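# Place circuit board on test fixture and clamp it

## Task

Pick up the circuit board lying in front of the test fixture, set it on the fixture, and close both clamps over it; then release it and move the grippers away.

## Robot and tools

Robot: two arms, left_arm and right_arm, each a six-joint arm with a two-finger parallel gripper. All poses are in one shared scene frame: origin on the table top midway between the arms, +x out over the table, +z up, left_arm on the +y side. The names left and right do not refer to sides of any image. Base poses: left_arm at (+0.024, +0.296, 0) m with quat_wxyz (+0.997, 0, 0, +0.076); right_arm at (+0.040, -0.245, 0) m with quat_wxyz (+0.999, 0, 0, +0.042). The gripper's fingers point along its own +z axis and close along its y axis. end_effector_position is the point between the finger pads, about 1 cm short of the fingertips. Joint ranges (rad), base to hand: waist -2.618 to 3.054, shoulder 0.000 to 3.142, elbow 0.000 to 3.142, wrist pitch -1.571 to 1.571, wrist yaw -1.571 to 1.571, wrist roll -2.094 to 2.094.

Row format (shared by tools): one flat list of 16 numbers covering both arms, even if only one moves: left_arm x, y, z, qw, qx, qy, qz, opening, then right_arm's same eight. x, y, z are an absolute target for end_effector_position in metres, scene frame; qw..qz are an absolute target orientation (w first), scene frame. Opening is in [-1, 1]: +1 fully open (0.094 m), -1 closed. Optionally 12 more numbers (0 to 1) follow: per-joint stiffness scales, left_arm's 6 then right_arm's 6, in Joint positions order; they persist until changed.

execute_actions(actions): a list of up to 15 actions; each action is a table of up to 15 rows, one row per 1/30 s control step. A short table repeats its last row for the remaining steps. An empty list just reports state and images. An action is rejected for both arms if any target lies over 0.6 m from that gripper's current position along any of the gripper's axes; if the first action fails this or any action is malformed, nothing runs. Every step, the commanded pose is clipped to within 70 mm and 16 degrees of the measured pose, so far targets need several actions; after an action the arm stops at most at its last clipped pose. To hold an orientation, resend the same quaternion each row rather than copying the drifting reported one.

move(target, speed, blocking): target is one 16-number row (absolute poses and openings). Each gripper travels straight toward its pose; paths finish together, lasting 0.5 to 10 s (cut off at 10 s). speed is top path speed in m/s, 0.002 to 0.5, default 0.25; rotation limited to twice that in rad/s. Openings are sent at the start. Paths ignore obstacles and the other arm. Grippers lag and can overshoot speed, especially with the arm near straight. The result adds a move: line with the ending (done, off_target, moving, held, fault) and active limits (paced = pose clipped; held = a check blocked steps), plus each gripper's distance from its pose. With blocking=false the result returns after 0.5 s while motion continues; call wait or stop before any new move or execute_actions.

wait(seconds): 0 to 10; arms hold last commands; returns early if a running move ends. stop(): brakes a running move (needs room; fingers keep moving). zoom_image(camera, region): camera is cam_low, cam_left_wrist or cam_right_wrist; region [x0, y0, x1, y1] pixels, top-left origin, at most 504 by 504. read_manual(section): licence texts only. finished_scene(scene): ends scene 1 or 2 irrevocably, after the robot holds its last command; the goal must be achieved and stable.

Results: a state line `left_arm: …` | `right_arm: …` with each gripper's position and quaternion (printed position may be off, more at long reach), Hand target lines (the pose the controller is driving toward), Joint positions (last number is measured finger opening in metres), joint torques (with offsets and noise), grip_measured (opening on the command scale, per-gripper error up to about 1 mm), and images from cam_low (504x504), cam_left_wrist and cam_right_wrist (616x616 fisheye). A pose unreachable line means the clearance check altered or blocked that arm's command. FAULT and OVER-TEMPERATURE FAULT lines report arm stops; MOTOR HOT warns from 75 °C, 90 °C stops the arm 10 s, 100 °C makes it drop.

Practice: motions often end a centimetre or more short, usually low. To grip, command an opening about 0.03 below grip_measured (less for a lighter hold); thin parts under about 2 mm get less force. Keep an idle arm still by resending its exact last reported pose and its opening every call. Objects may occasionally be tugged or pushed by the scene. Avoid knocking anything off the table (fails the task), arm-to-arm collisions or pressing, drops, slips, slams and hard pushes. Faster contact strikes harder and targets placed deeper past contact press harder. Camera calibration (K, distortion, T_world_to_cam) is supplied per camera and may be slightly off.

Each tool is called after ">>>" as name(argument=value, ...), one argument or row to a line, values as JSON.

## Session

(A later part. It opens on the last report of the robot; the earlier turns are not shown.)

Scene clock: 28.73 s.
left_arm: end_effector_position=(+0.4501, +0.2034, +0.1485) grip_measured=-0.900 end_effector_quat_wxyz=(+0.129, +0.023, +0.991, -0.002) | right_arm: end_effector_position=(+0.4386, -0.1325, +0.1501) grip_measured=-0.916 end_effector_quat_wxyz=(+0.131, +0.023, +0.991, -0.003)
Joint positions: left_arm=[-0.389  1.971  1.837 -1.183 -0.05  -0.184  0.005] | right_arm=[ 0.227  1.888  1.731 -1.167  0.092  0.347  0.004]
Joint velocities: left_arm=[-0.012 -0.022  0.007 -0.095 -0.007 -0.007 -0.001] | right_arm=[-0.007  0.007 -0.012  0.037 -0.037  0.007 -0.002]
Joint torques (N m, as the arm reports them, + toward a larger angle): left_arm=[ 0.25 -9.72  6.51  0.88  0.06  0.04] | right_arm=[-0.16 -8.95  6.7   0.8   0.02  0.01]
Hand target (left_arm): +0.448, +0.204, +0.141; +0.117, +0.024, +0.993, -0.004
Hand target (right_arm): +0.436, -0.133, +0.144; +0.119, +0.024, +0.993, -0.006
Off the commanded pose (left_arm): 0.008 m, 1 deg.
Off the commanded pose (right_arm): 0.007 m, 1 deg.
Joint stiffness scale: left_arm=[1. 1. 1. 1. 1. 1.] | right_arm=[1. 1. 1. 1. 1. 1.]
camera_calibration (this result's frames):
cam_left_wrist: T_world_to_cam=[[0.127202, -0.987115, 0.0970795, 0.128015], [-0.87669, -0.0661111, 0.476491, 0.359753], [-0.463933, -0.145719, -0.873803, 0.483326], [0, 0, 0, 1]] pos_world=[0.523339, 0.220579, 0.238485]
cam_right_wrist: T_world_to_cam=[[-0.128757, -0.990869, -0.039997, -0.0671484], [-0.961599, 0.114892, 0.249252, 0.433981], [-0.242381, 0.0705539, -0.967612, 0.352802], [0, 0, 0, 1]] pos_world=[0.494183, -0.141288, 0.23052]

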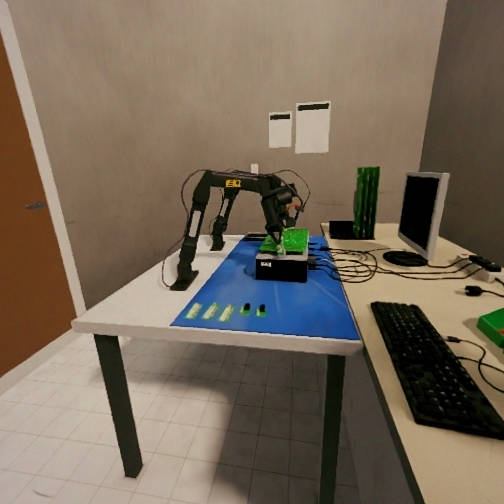

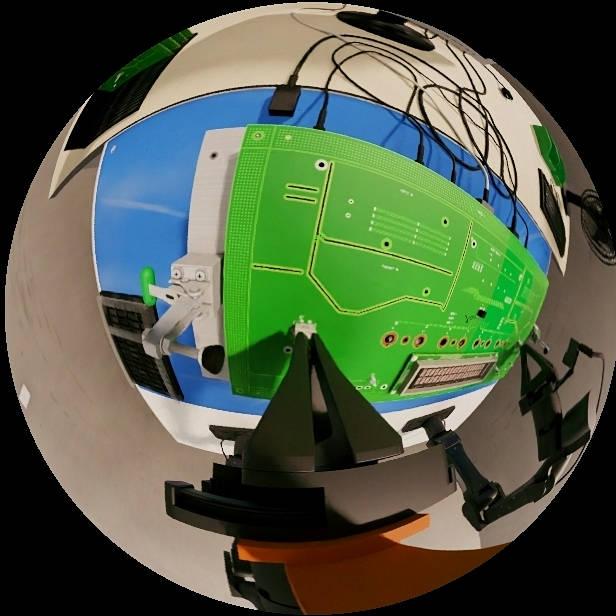

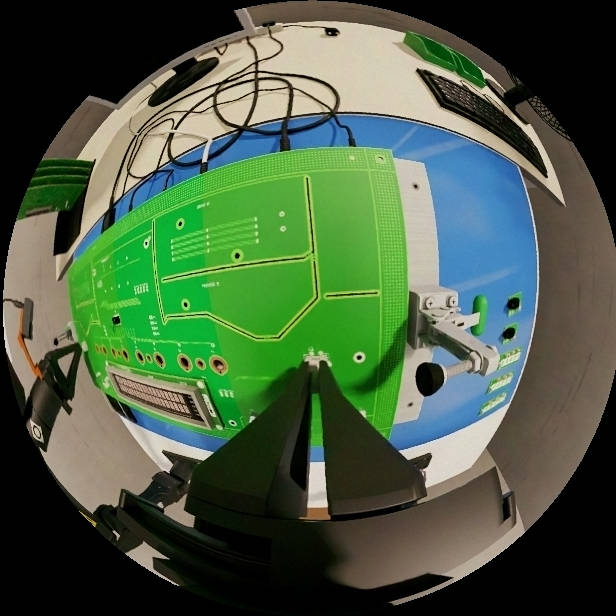

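>>> execute_actions(
  actions=[
    [[0.451,0.2035,0.149,0.13,0.024,0.991,-0.004,-0.6,0.436,-0.1335,0.1435,0.1185,0.024,0.9925,-0.006,-0.95]],
    [[0.451,0.2035,0.149,0.13,0.024,0.991,-0.004,-0.6,0.4345,-0.1335,0.1415,0.114,0.024,0.993,-0.006,-0.95]],
  ],
)

>>> zoom_image(
  camera="cam_left_wrist",
  region=[230,110,290,170],
)

>>> zoom_image(
  camera="cam_right_wrist",
  region=[360,400,420,460],
)

Scene clock: 29.87 s.
left_arm: end_effector_position=(+0.4500, +0.2032, +0.1485) grip_measured=-0.602 end_effector_quat_wxyz=(+0.129, +0.023, +0.991, -0.003) | right_arm: end_effector_position=(+0.4380, -0.1320, +0.1499) grip_measured=-0.916 end_effector_quat_wxyz=(+0.129, +0.023, +0.991, -0.002)
Joint positions: left_arm=[-0.389  1.971  1.837 -1.183 -0.049 -0.184  0.019] | right_arm=[ 0.227  1.888  1.731 -1.169  0.088  0.347  0.004]
Joint velocities: left_arm=[-0.012 -0.002 -0.002 -0.051  0.066 -0.022 -0.   ] | right_arm=[-0.002  0.002 -0.007  0.037 -0.037 -0.051 -0.   ]
Joint torques (N m, as the arm reports them, + toward a larger angle): left_arm=[  0.18 -10.66   7.28   0.93  -0.01   0.06] | right_arm=[-0.17 -8.75  6.43  0.77  0.03  0.02]
Hand target (left_arm): +0.451, +0.203, +0.149; +0.130, +0.024, +0.991, -0.004
Hand target (right_arm): +0.434, -0.134, +0.142; +0.114, +0.024, +0.993, -0.006
Off the commanded pose (left_arm): 0.001 m, 0 deg.
Off the commanded pose (right_arm): 0.009 m, 2 deg.
Joint stiffness scale: left_arm=[1. 1. 1. 1. 1. 1.] | right_arm=[1. 1. 1. 1. 1. 1.]
camera_calibration (this result's frames):
cam_left_wrist: T_world_to_cam=[[0.126942, -0.987046, 0.0981091, 0.127776], [-0.876586, -0.065345, 0.476789, 0.359458], [-0.464202, -0.146526, -0.873525, 0.483511], [0, 0, 0, 1]] pos_world=[0.523322, 0.220456, 0.238438]
cam_right_wrist: T_world_to_cam=[[-0.127945, -0.990862, -0.0426925, -0.0666427], [-0.961057, 0.113235, 0.252087, 0.432554], [-0.244949, 0.0732832, -0.966762, 0.353845], [0, 0, 0, 1]] pos_world=[0.493856, -0.140945, 0.230198]

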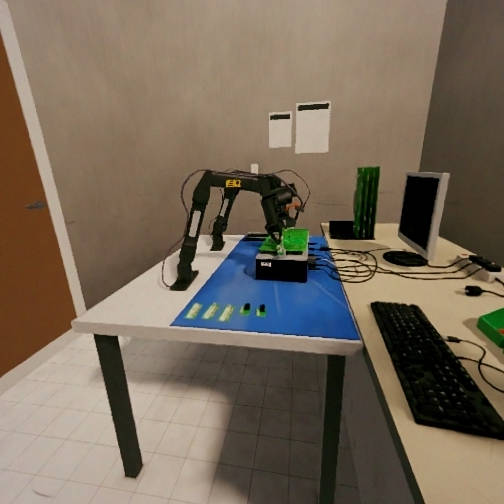

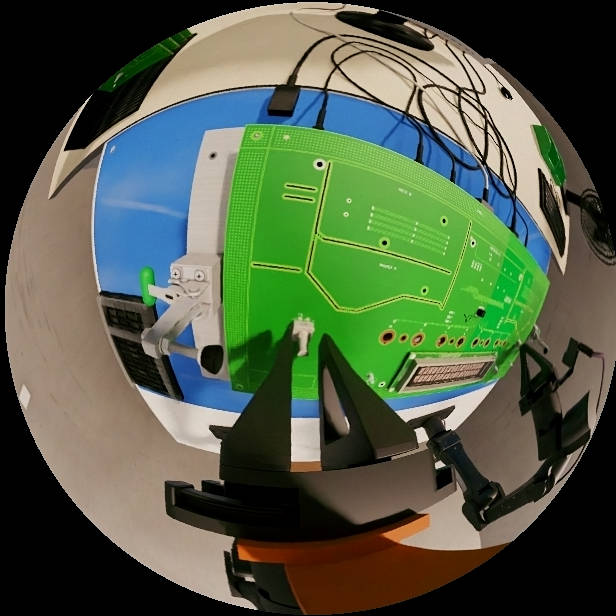

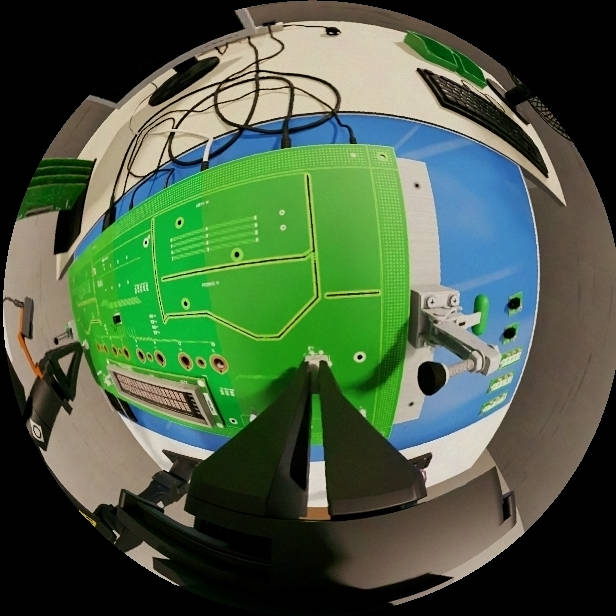

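Region (230, 110, 290, 170) of cam_left_wrist's 616x616 image, scaled by 8.400, with more detail than that image has.

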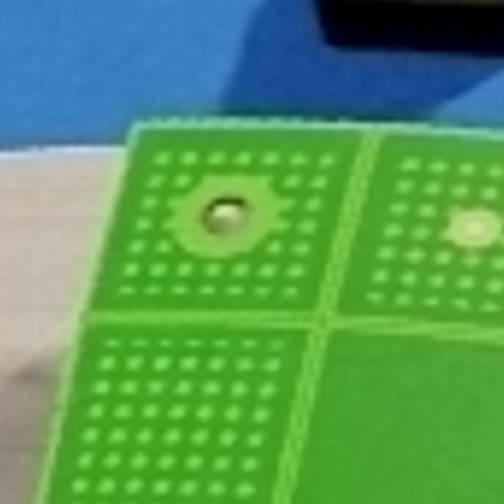

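Region (360, 400, 420, 460) of cam_right_wrist's 616x616 image, scaled by 8.400, with more detail than that image has.

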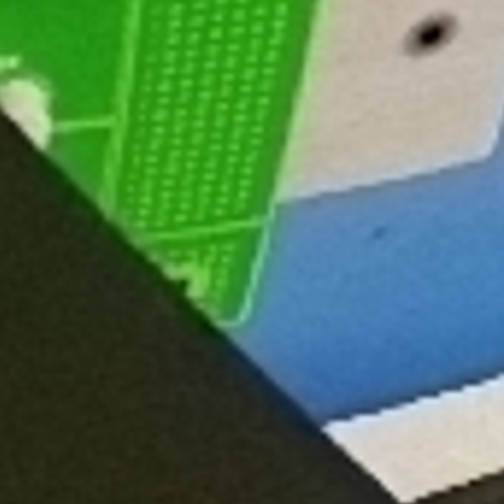

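>>> execute_actions(
  actions=[
    [[0.451,0.2035,0.149,0.13,0.024,0.991,-0.004,-0.6,0.439,-0.132,0.150,0.13,0.024,0.991,-0.004,-0.6]],
    [[0.448,0.2035,0.175,0.14,0.024,0.99,-0.004,-0.6,0.436,-0.132,0.175,0.14,0.024,0.99,-0.004,-0.6]],
    [[0.43,0.2035,0.19,0.14,0.024,0.99,-0.004,-0.6,0.41,-0.132,0.19,0.14,0.024,0.99,-0.004,-0.6]],
    [[0.39,0.21,0.19,0.14,0.024,0.99,-0.004,-1,0.36,-0.14,0.18,0.14,0.024,0.99,-0.004,-1]],
    [[0.39,0.21,0.19,0.14,0.024,0.99,-0.004,-1,0.325,-0.15,0.165,0.14,0.024,0.99,-0.004,-1]],
  ],
)

Scene clock: 32.43 s.
left_arm: end_effector_position=(+0.3913, +0.2115, +0.1914) grip_measured=-0.977 end_effector_quat_wxyz=(+0.137, +0.025, +0.990, -0.006) | right_arm: end_effector_position=(+0.3241, -0.1501, +0.1601) grip_measured=-0.997 end_effector_quat_wxyz=(+0.125, +0.022, +0.992, -0.004)
Joint positions: left_arm=[-0.404  1.736  1.702 -1.265 -0.049 -0.195  0.001] | right_arm=[ 0.296  1.464  1.304 -1.183  0.105  0.413  0.   ]
Joint velocities: left_arm=[-0.007 -0.002 -0.002  0.037 -0.022  0.007 -0.   ] | right_arm=[-0.002  0.007 -0.012  0.022  0.007 -0.081 -0.001]
Joint torques (N m, as the arm reports them, + toward a larger angle): left_arm=[-0.75 -9.14  5.5   1.07 -0.13 -0.08] | right_arm=[ 0.73 -7.56  6.53  0.98  0.21  0.07]
Hand target (left_arm): +0.390, +0.210, +0.190; +0.140, +0.024, +0.990, -0.004
Hand target (right_arm): +0.325, -0.150, +0.165; +0.140, +0.024, +0.990, -0.004
Off the commanded pose (left_arm): 0.002 m, 0 deg.
Off the commanded pose (right_arm): 0.005 m, 2 deg.
Joint stiffness scale: left_arm=[1. 1. 1. 1. 1. 1.] | right_arm=[1. 1. 1. 1. 1. 1.]
camera_calibration (this result's frames):
cam_left_wrist: T_world_to_cam=[[0.121617, -0.986823, 0.106721, 0.139643], [-0.884256, -0.0588749, 0.463277, 0.292201], [-0.45089, -0.15071, -0.879764, 0.491854], [0, 0, 0, 1]] pos_world=[0.463169, 0.229134, 0.282443]
cam_right_wrist: T_world_to_cam=[[-0.127177, -0.991205, -0.036586, -0.100018], [-0.958694, 0.113377, 0.260865, 0.320422], [-0.254423, 0.0682509, -0.964682, 0.339117], [0, 0, 0, 1]] pos_world=[0.380746, -0.158612, 0.239894]

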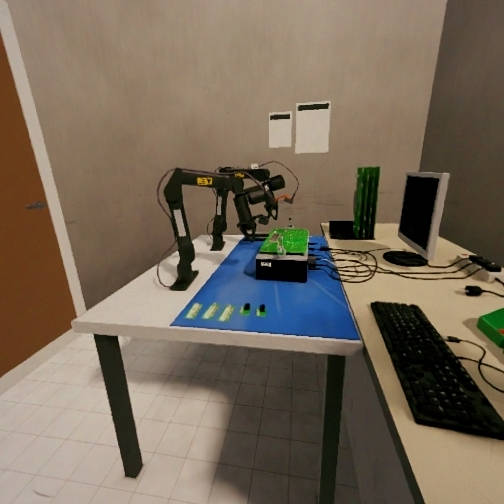

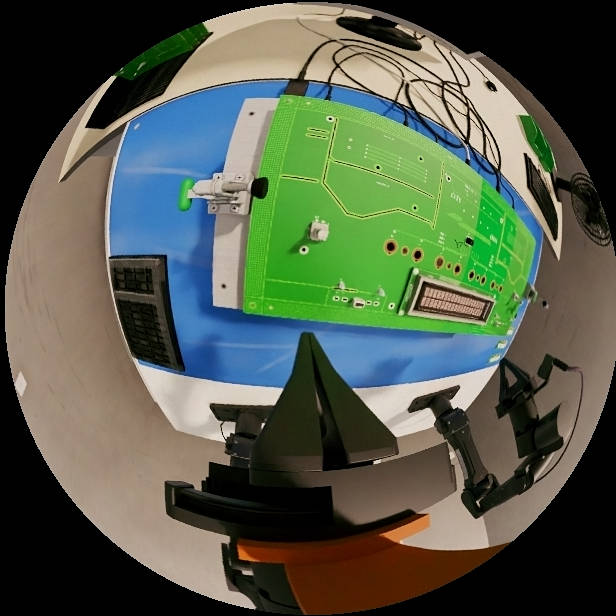

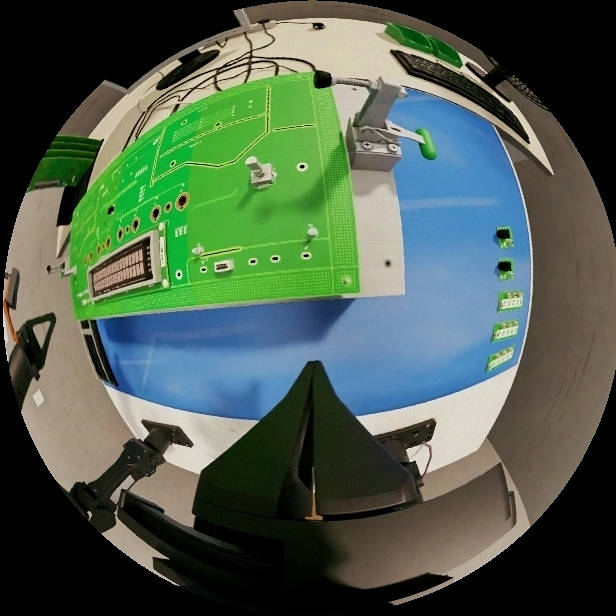

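>>> zoom_image(
  camera="cam_right_wrist",
  region=[320,250,380,310],
)

>>> zoom_image(
  camera="cam_left_wrist",
  region=[260,80,320,140],
)

Region (320, 250, 380, 310) of cam_right_wrist's 616x616 image, scaled by 8.400, with more detail than that image has.

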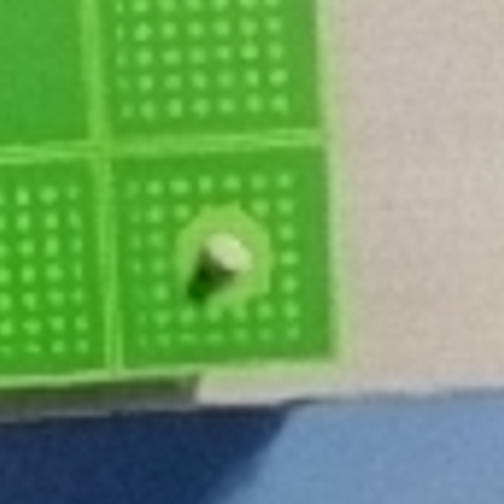

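Region (260, 80, 320, 140) of cam_left_wrist's 616x616 image, scaled by 8.400, with more detail than that image has.

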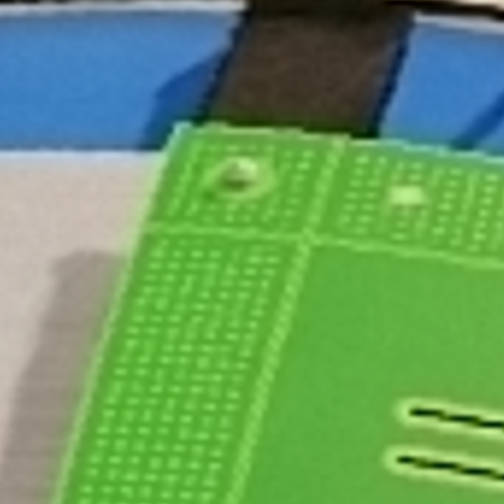

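>>> move(
  target=[0.41,0.325,0.195,0.17,0.022,0.985,-0.004,-1,0.39,-0.25,0.195,0.17,0.022,0.985,-0.004,-1],
  speed=0.2,
)

>>> move(
  target=[0.484,0.325,0.192,0.18,0.022,0.983,-0.004,-1,0.461,-0.25,0.19,0.18,0.022,0.983,-0.004,-1],
  speed=0.15,
)

Scene clock: 33.83 s.
left_arm: end_effector_position=(+0.4105, +0.3257, +0.1922) grip_measured=-0.977 end_effector_quat_wxyz=(+0.164, +0.016, +0.986, -0.005) | right_arm: end_effector_position=(+0.3848, -0.2501, +0.1919) grip_measured=-0.997 end_effector_quat_wxyz=(+0.166, +0.028, +0.986, -0.004)
Joint positions: left_arm=[-0.058  1.725  1.676 -1.196  0.044  0.119  0.001] | right_arm=[-0.096  1.553  1.489 -1.173  0.013  0.042  0.   ]
Joint velocities: left_arm=[-0.002 -0.012  0.002 -0.051 -0.022  0.051  0.001] | right_arm=[-0.002 -0.002  0.007 -0.007 -0.007 -0.066  0.001]
Joint torques (N m, as the arm reports them, + toward a larger angle): left_arm=[-0.02 -9.49  6.31  1.16  0.1   0.12] | right_arm=[-0.33 -5.39  9.18  1.02 -0.04 -0.08]
Hand target (left_arm): +0.411, +0.324, +0.195; +0.172, +0.022, +0.985, -0.007
Hand target (right_arm): +0.389, -0.250, +0.194; +0.168, +0.023, +0.986, -0.001
Off the commanded pose (left_arm): 0.003 m, 1 deg.
Off the commanded pose (right_arm): 0.006 m, 1 deg.
Joint stiffness scale: left_arm=[1. 1. 1. 1. 1. 1.] | right_arm=[1. 1. 1. 1. 1. 1.]
move: done
camera_calibration (this result's frames):
cam_left_wrist: T_world_to_cam=[[0.133941, -0.984432, 0.113815, 0.242692], [-0.906419, -0.0752749, 0.415619, 0.339185], [-0.400581, -0.158832, -0.90239, 0.50471], [0, 0, 0, 1]] pos_world=[0.477115, 0.34461, 0.286852]
cam_right_wrist: T_world_to_cam=[[-0.134753, -0.989718, -0.0479503, -0.184806], [-0.975837, 0.124152, 0.179803, 0.40648], [-0.172001, 0.0710206, -0.982533, 0.364389], [0, 0, 0, 1]] pos_world=[0.434431, -0.25925, 0.276076]

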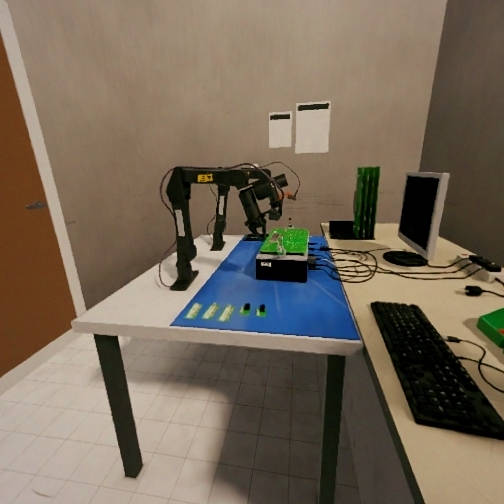

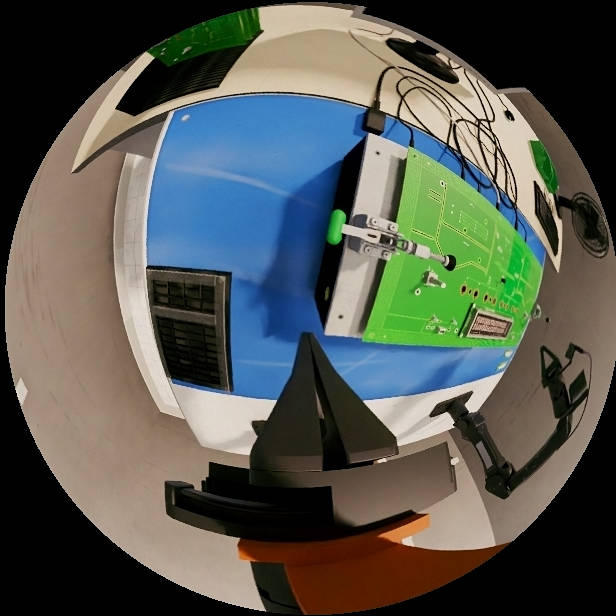

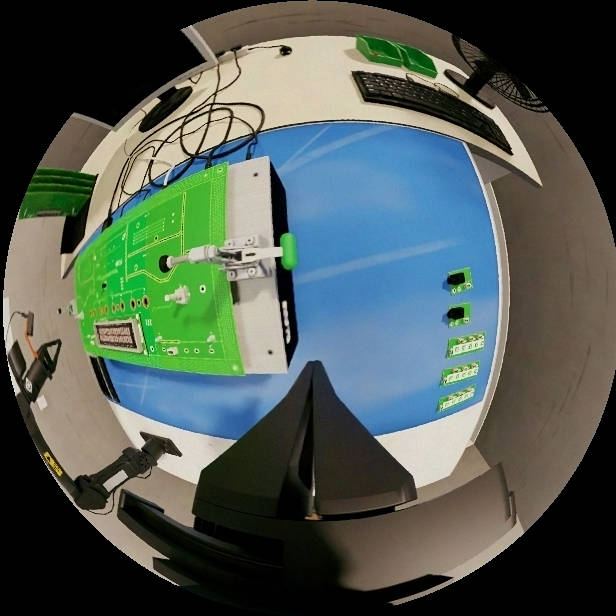

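Scene clock: 34.73 s.
left_arm: end_effector_position=(+0.4834, +0.3280, +0.1863) grip_measured=-0.977 end_effector_quat_wxyz=(+0.179, +0.021, +0.984, -0.004) | right_arm: end_effector_position=(+0.4571, -0.2510, +0.1858) grip_measured=-0.997 end_effector_quat_wxyz=(+0.176, +0.027, +0.984, -0.004)
Joint positions: left_arm=[-0.068  1.994  1.993 -1.211  0.044  0.119  0.001] | right_arm=[-0.096  1.812  1.747 -1.153  0.013  0.041  0.   ]
Joint velocities: left_arm=[ 0.002 -0.002  0.022 -0.11   0.007 -0.066  0.001] | right_arm=[-0.017  0.012  0.012 -0.022 -0.037  0.066  0.   ]
Joint torques (N m, as the arm reports them, + toward a larger angle): left_arm=[ -0.74 -10.54   9.1    0.94   0.    -0.05] | right_arm=[ 0.08 -8.54  9.08  1.06  0.   -0.08]
Hand target (left_arm): +0.484, +0.325, +0.191; +0.180, +0.022, +0.983, -0.004
Hand target (right_arm): +0.461, -0.250, +0.189; +0.180, +0.022, +0.983, -0.004
Off the commanded pose (left_arm): 0.006 m, 0 deg.
Off the commanded pose (right_arm): 0.006 m, 1 deg.
Joint stiffness scale: left_arm=[1. 1. 1. 1. 1. 1.] | right_arm=[1. 1. 1. 1. 1. 1.]
move: done
camera_calibration (this result's frames):
cam_left_wrist: T_world_to_cam=[[0.120473, -0.986025, 0.115072, 0.242662], [-0.920071, -0.0673769, 0.385915, 0.417412], [-0.372769, -0.152366, -0.915329, 0.515876], [0, 0, 0, 1]] pos_world=[0.547117, 0.345997, 0.283187]
cam_right_wrist: T_world_to_cam=[[-0.13307, -0.989839, -0.0501184, -0.176594], [-0.979297, 0.123533, 0.160364, 0.483286], [-0.152543, 0.0704204, -0.985785, 0.362513], [0, 0, 0, 1]] pos_world=[0.50508, -0.260029, 0.271008]

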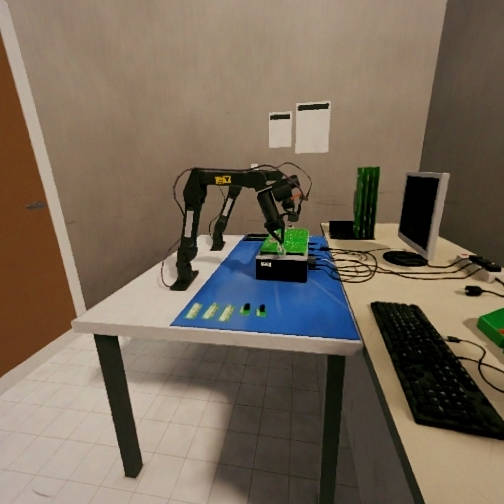

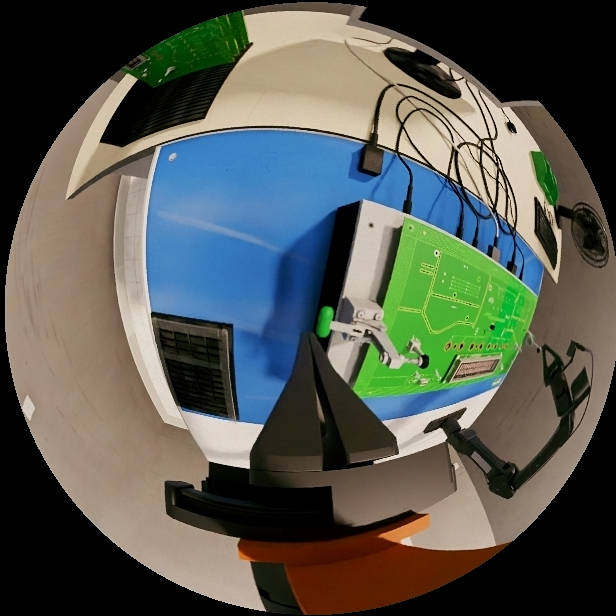

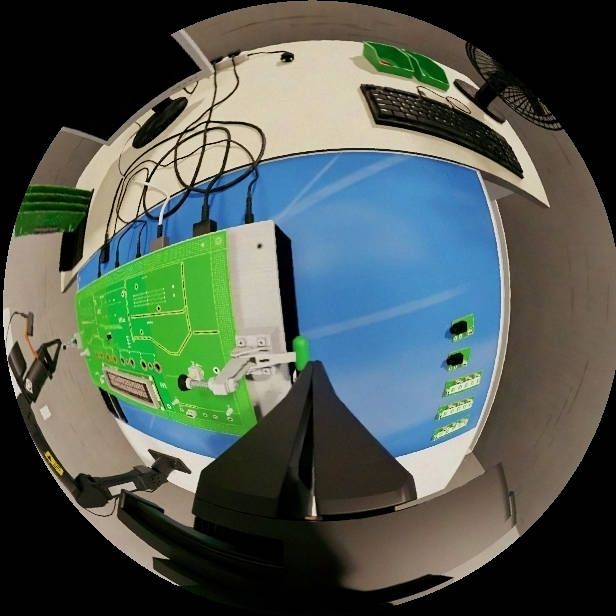

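>>> move(
  target=[0.476,0.30,0.178,0.18,0.022,0.983,-0.004,-1,0.453,-0.226,0.178,0.18,0.022,0.983,-0.004,-1],
  speed=0.08,
)

>>> move(
  target=[0.474,0.24,0.176,0.18,0.022,0.983,-0.004,-1,0.457,-0.166,0.176,0.18,0.022,0.983,-0.004,-1],
  speed=0.06,
)

Scene clock: 35.73 s.
left_arm: end_effector_position=(+0.4769, +0.3005, +0.1740) grip_measured=-0.977 end_effector_quat_wxyz=(+0.172, +0.025, +0.985, -0.007) | right_arm: end_effector_position=(+0.4540, -0.2263, +0.1695) grip_measured=-0.997 end_effector_quat_wxyz=(+0.166, +0.019, +0.986, -0.002)
Joint positions: left_arm=[-0.134  1.964  1.905 -1.167  0.028  0.065  0.001] | right_arm=[-0.031  1.812  1.688 -1.115  0.027  0.087  0.   ]
Joint velocities: left_arm=[ 0.002 -0.017  0.002 -0.066 -0.022 -0.037 -0.   ] | right_arm=[-0.002  0.007  0.007  0.022 -0.022  0.022  0.001]
Joint torques (N m, as the arm reports them, + toward a larger angle): left_arm=[ -0.4  -12.48   5.69   1.19  -0.07  -0.07] | right_arm=[  0.38 -11.72   6.4    1.15   0.18   0.1 ]
Hand target (left_arm): +0.476, +0.300, +0.178; +0.180, +0.022, +0.983, -0.004
Hand target (right_arm): +0.453, -0.226, +0.178; +0.180, +0.022, +0.983, -0.004
Off the commanded pose (left_arm): 0.004 m, 1 deg.
Off the commanded pose (right_arm): 0.009 m, 2 deg.
Joint stiffness scale: left_arm=[1. 1. 1. 1. 1. 1.] | right_arm=[1. 1. 1. 1. 1. 1.]
move: done
camera_calibration (this result's frames):
cam_left_wrist: T_world_to_cam=[[0.112774, -0.986651, 0.117477, 0.221198], [-0.91458, -0.0568641, 0.400386, 0.406036], [-0.388361, -0.152595, -0.908785, 0.504396], [0, 0, 0, 1]] pos_world=[0.542295, 0.318303, 0.26983]
cam_right_wrist: T_world_to_cam=[[-0.116467, -0.991972, -0.0492688, -0.161536], [-0.977911, 0.105865, 0.180227, 0.471804], [-0.173565, 0.069171, -0.98239, 0.352854], [0, 0, 0, 1]] pos_world=[0.503811, -0.234594, 0.25365]

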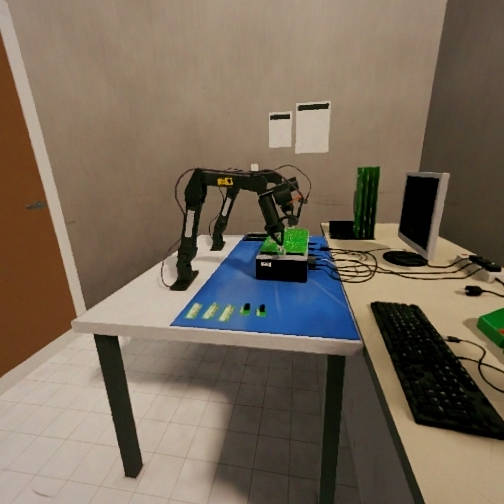

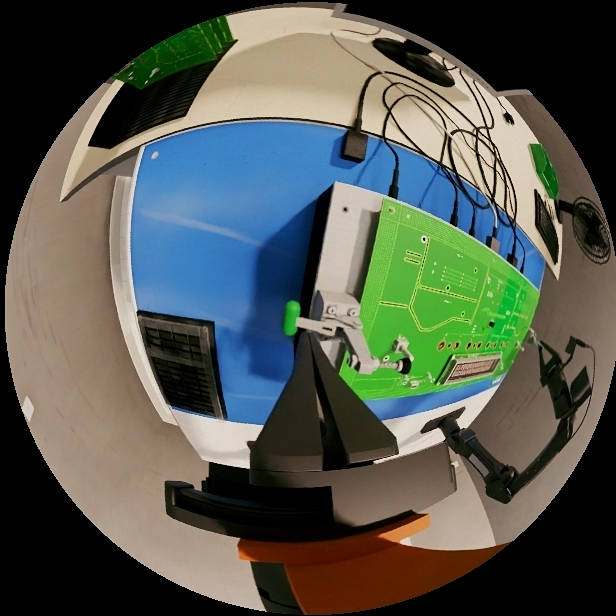

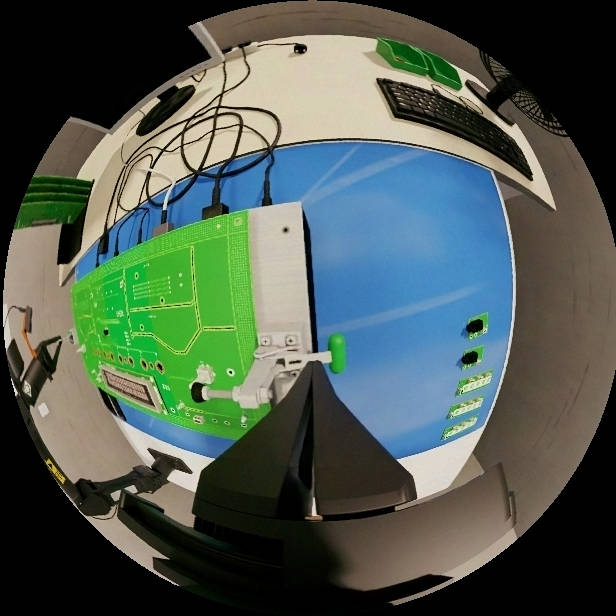

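Scene clock: 37.13 s.
left_arm: end_effector_position=(+0.4752, +0.2424, +0.1746) grip_measured=-0.978 end_effector_quat_wxyz=(+0.175, +0.025, +0.984, -0.004) | right_arm: end_effector_position=(+0.4537, -0.1677, +0.1744) grip_measured=-0.998 end_effector_quat_wxyz=(+0.178, +0.019, +0.984, -0.002)
Joint positions: left_arm=[-0.285  1.964  1.905 -1.161 -0.03  -0.077  0.001] | right_arm=[ 0.133  1.825  1.717 -1.115  0.085  0.241  0.   ]
Joint velocities: left_arm=[-0.007 -0.022 -0.002 -0.037 -0.139 -0.037  0.001] | right_arm=[ 0.002 -0.017 -0.007 -0.037  0.051  0.066  0.   ]
Joint torques (N m, as the arm reports them, + toward a larger angle): left_arm=[ -0.5  -12.     5.73   1.19  -0.11  -0.09] | right_arm=[ 0.63 -8.15  9.15  1.05  0.18  0.07]
Hand target (left_arm): +0.474, +0.240, +0.176; +0.179, +0.022, +0.984, -0.003
Hand target (right_arm): +0.458, -0.166, +0.176; +0.181, +0.022, +0.983, -0.005
Off the commanded pose (left_arm): 0.003 m, 1 deg.
Off the commanded pose (right_arm): 0.004 m, 1 deg.
Joint stiffness scale: left_arm=[1. 1. 1. 1. 1. 1.] | right_arm=[1. 1. 1. 1. 1. 1.]
move: done
camera_calibration (this result's frames):
cam_left_wrist: T_world_to_cam=[[0.114219, -0.987095, 0.112236, 0.164342], [-0.917052, -0.0613116, 0.394027, 0.404326], [-0.382061, -0.147932, -0.91222, 0.491819], [0, 0, 0, 1]] pos_world=[0.539921, 0.259767, 0.270887]
cam_right_wrist: T_world_to_cam=[[-0.115004, -0.992024, -0.0516017, -0.103485], [-0.982055, 0.105725, 0.156172, 0.470492], [-0.149471, 0.0686361, -0.986381, 0.343286], [0, 0, 0, 1]] pos_world=[0.501459, -0.175964, 0.259793]

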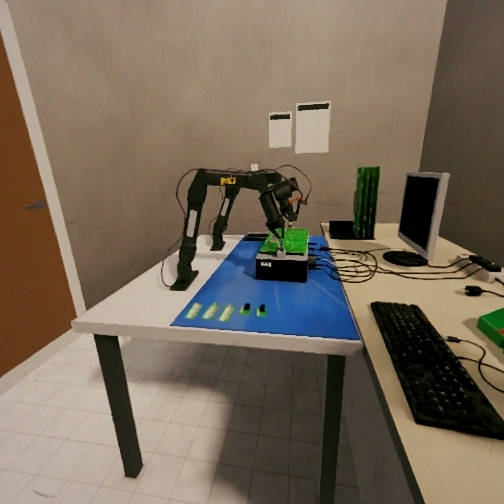

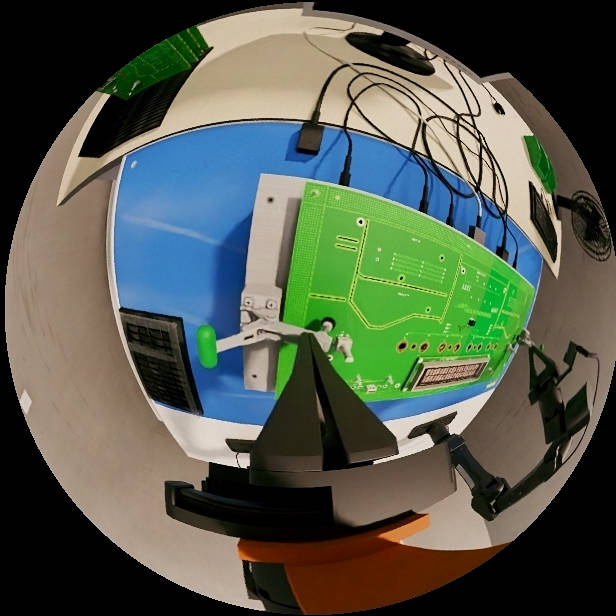

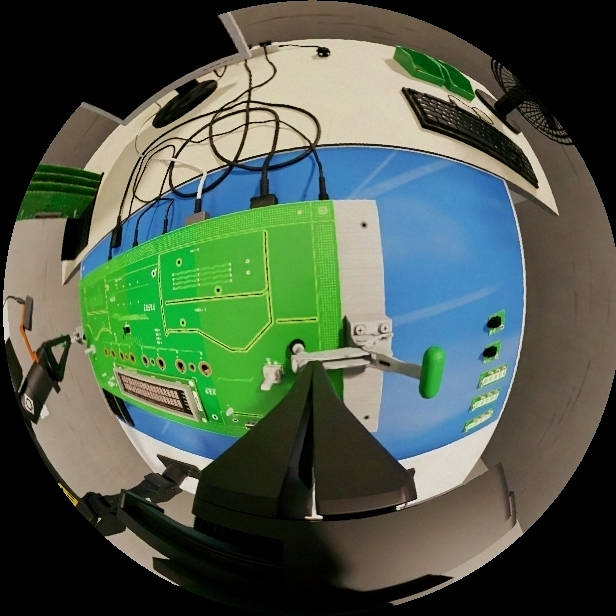

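>>> move(
  target=[0.468,0.255,0.215,0.19,0.022,0.9815,-0.004,-1,0.45,-0.18,0.213,0.19,0.022,0.9815,-0.004,-1],
  speed=0.1,
)

>>> move(
  target=[0.47,0.272,0.205,0.19,0.022,0.9815,-0.004,1,0.449,-0.198,0.205,0.19,0.022,0.9815,-0.004,1],
  speed=0.06,
)

Scene clock: 38.27 s.
left_arm: end_effector_position=(+0.4697, +0.2526, +0.2031) grip_measured=-0.978 end_effector_quat_wxyz=(+0.181, +0.021, +0.983, -0.002) | right_arm: end_effector_position=(+0.4501, -0.1766, +0.2009) grip_measured=-0.998 end_effector_quat_wxyz=(+0.178, +0.023, +0.984, -0.004)
Joint positions: left_arm=[-0.262  1.95   1.996 -1.254 -0.027 -0.063  0.001] | right_arm=[ 0.114  1.825  1.824 -1.222  0.085  0.23   0.   ]
Joint velocities: left_arm=[-0.002 -0.012 -0.032  0.037 -0.037 -0.051 -0.   ] | right_arm=[ 0.002 -0.007  0.002 -0.007 -0.037  0.051  0.001]
Joint torques (N m, as the arm reports them, + toward a larger angle): left_arm=[  0.55 -11.59   8.85   0.93   0.02   0.14] | right_arm=[ -0.63 -10.78   8.93   0.99   0.07  -0.05]
Hand target (left_arm): +0.468, +0.255, +0.215; +0.191, +0.022, +0.981, -0.004
Hand target (right_arm): +0.450, -0.180, +0.213; +0.190, +0.022, +0.982, -0.004
Off the commanded pose (left_arm): 0.012 m, 1 deg.
Off the commanded pose (right_arm): 0.013 m, 1 deg.
Joint stiffness scale: left_arm=[1. 1. 1. 1. 1. 1.] | right_arm=[1. 1. 1. 1. 1. 1.]
move: off_target (left_arm, right_arm)
camera_calibration (this result's frames):
cam_left_wrist: T_world_to_cam=[[0.12118, -0.986114, 0.113553, 0.168022], [-0.921574, -0.0692645, 0.381973, 0.395255], [-0.368804, -0.150935, -0.917171, 0.512817], [0, 0, 0, 1]] pos_world=[0.533025, 0.270468, 0.300284]
cam_right_wrist: T_world_to_cam=[[-0.124022, -0.99113, -0.0477561, -0.107923], [-0.980973, 0.115222, 0.156255, 0.464942], [-0.149367, 0.0662266, -0.986561, 0.369092], [0, 0, 0, 1]] pos_world=[0.497841, -0.184981, 0.286329]

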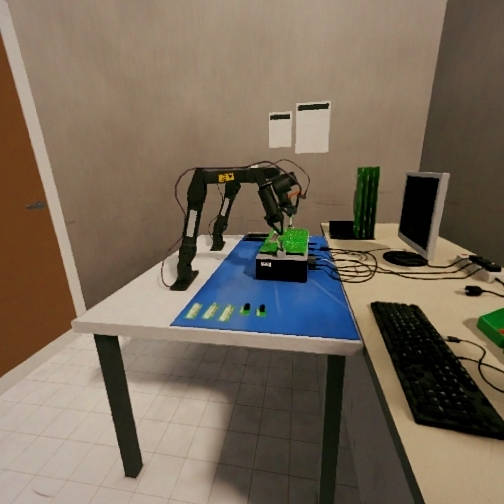

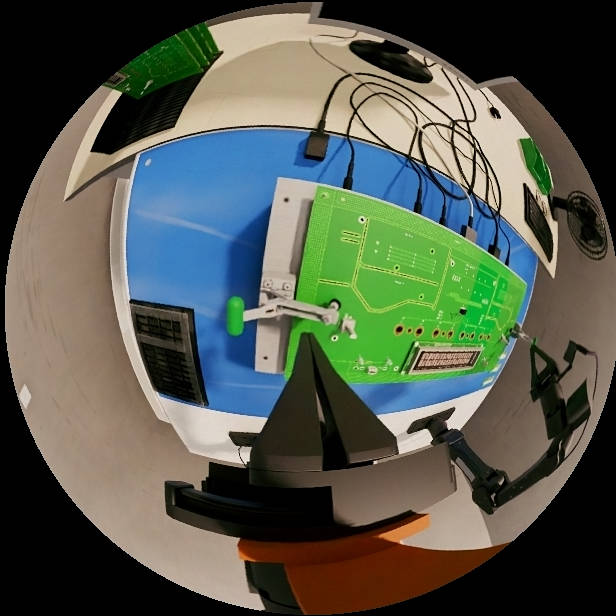

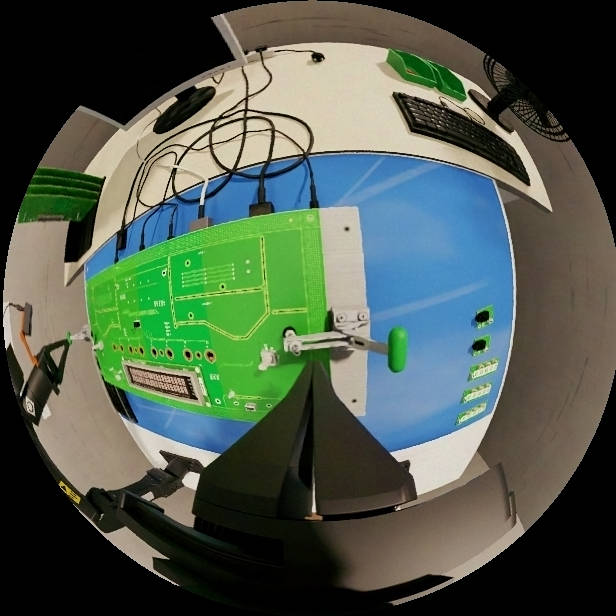

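Scene clock: 39.13 s.
left_arm: end_effector_position=(+0.4715, +0.2703, +0.2002) grip_measured=+1.000 end_effector_quat_wxyz=(+0.181, +0.019, +0.983, -0.002) | right_arm: end_effector_position=(+0.4498, -0.1963, +0.1978) grip_measured=+0.998 end_effector_quat_wxyz=(+0.178, +0.025, +0.984, -0.007)
Joint positions: left_arm=[-0.216  1.947  1.98  -1.239 -0.011 -0.023  0.094] | right_arm=[ 0.062  1.805  1.786 -1.201  0.074  0.184  0.094]
Joint velocities: left_arm=[-0.012  0.012  0.002  0.037 -0.051 -0.066  0.   ] | right_arm=[ 0.012  0.002 -0.007 -0.007 -0.022 -0.066 -0.   ]
Joint torques (N m, as the arm reports them, + toward a larger angle): left_arm=[  0.49 -12.39   5.61   1.24   0.02   0.13] | right_arm=[ -0.49 -11.35   6.35   1.18  -0.02  -0.11]
Hand target (left_arm): +0.470, +0.272, +0.205; +0.190, +0.022, +0.982, -0.004
Hand target (right_arm): +0.449, -0.198, +0.205; +0.190, +0.022, +0.982, -0.004
Off the commanded pose (left_arm): 0.005 m, 1 deg.
Off the commanded pose (right_arm): 0.007 m, 1 deg.
Joint stiffness scale: left_arm=[1. 1. 1. 1. 1. 1.] | right_arm=[1. 1. 1. 1. 1. 1.]
move: done
camera_calibration (this result's frames):
cam_left_wrist: T_world_to_cam=[[0.123471, -0.985783, 0.113962, 0.184376], [-0.921394, -0.0712399, 0.382045, 0.399726], [-0.368495, -0.152175, -0.91709, 0.513624], [0, 0, 0, 1]] pos_world=[0.534808, 0.288392, 0.297314]
cam_right_wrist: T_world_to_cam=[[-0.128908, -0.990707, -0.0433934, -0.126262], [-0.980478, 0.120781, 0.155163, 0.46843], [-0.14848, 0.0625479, -0.986935, 0.366217], [0, 0, 0, 1]] pos_world=[0.497385, -0.204572, 0.283271]

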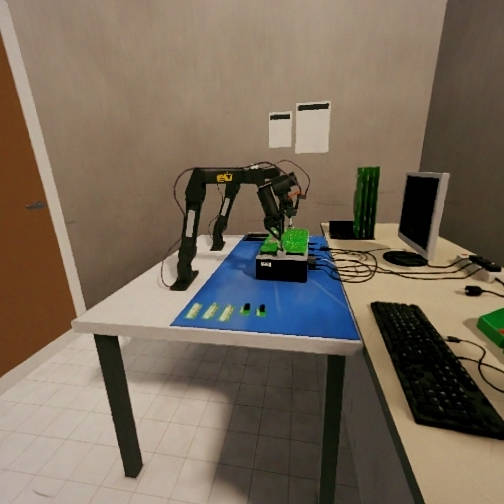

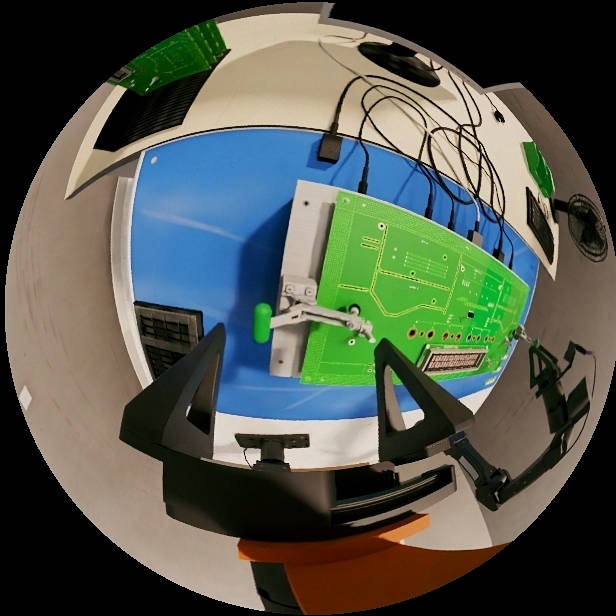

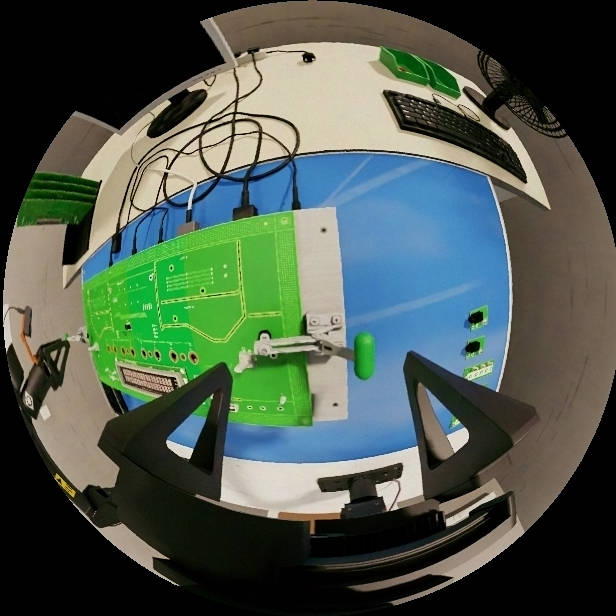

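>>> move(
  target=[0.476,0.262,0.163,0.185,0.022,0.9825,-0.004,1,0.456,-0.191,0.163,0.185,0.022,0.9825,-0.004,1],
  speed=0.06,
)

Scene clock: 40.40 s.
left_arm: end_effector_position=(+0.4764, +0.2648, +0.1583) grip_measured=+1.000 end_effector_quat_wxyz=(+0.176, +0.023, +0.984, -0.004) | right_arm: end_effector_position=(+0.4559, -0.1953, +0.1613) grip_measured=+0.998 end_effector_quat_wxyz=(+0.180, +0.024, +0.983, -0.006)
Joint positions: left_arm=[-0.227  1.947  1.815 -1.086 -0.01  -0.027  0.094] | right_arm=[ 0.062  1.805  1.638 -1.05   0.073  0.183  0.094]
Joint velocities: left_arm=[ 0.002  0.007  0.012  0.022 -0.007  0.007  0.   ] | right_arm=[ 0.027  0.002  0.002  0.081 -0.051  0.037 -0.   ]
Joint torques (N m, as the arm reports them, + toward a larger angle): left_arm=[ -0.68 -12.65   5.91   1.18  -0.07  -0.1 ] | right_arm=[  0.86 -10.14   6.56   1.17   0.04   0.04]
Hand target (left_arm): +0.475, +0.262, +0.163; +0.185, +0.022, +0.983, -0.004
Hand target (right_arm): +0.456, -0.191, +0.163; +0.185, +0.022, +0.982, -0.004
Off the commanded pose (left_arm): 0.006 m, 1 deg.
Off the commanded pose (right_arm): 0.005 m, 1 deg.
Joint stiffness scale: left_arm=[1. 1. 1. 1. 1. 1.] | right_arm=[1. 1. 1. 1. 1. 1.]
move: done
camera_calibration (this result's frames):
cam_left_wrist: T_world_to_cam=[[0.117484, -0.986516, 0.113946, 0.18619], [-0.917429, -0.0638948, 0.392735, 0.414317], [-0.380159, -0.150677, -0.912565, 0.480652], [0, 0, 0, 1]] pos_world=[0.540956, 0.282575, 0.254694]
cam_right_wrist: T_world_to_cam=[[-0.127812, -0.990793, -0.0446439, -0.12635], [-0.981041, 0.119685, 0.152428, 0.480428], [-0.145681, 0.0632795, -0.987306, 0.32991], [0, 0, 0, 1]] pos_world=[0.503232, -0.203564, 0.246851]

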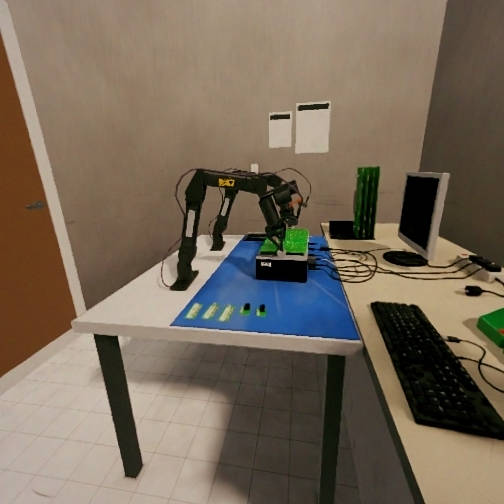

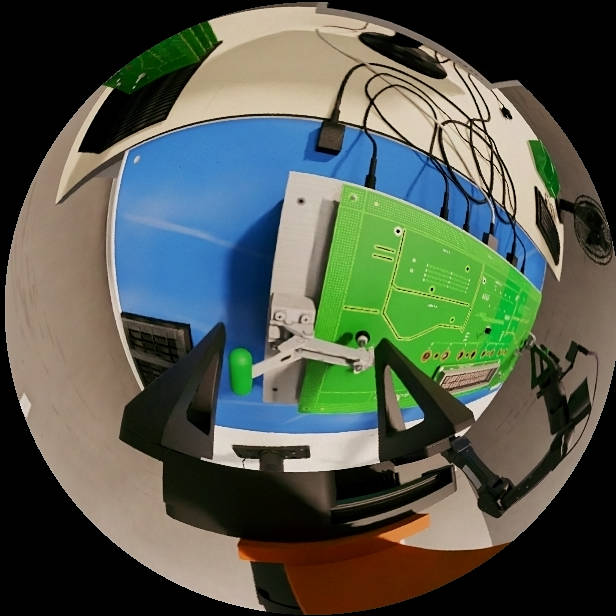

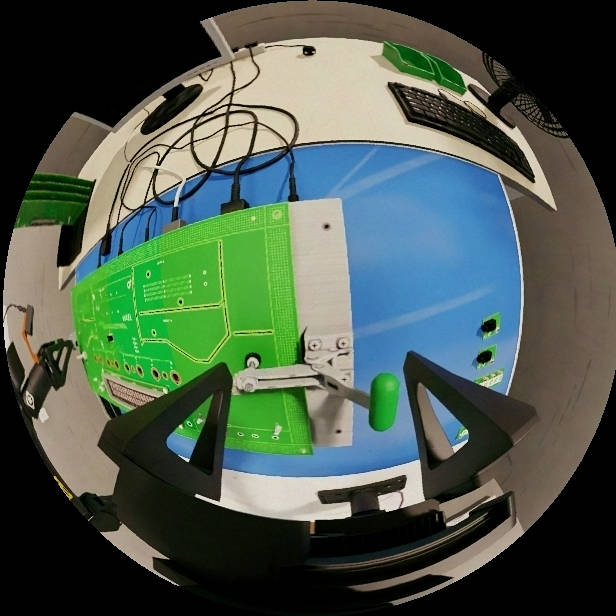

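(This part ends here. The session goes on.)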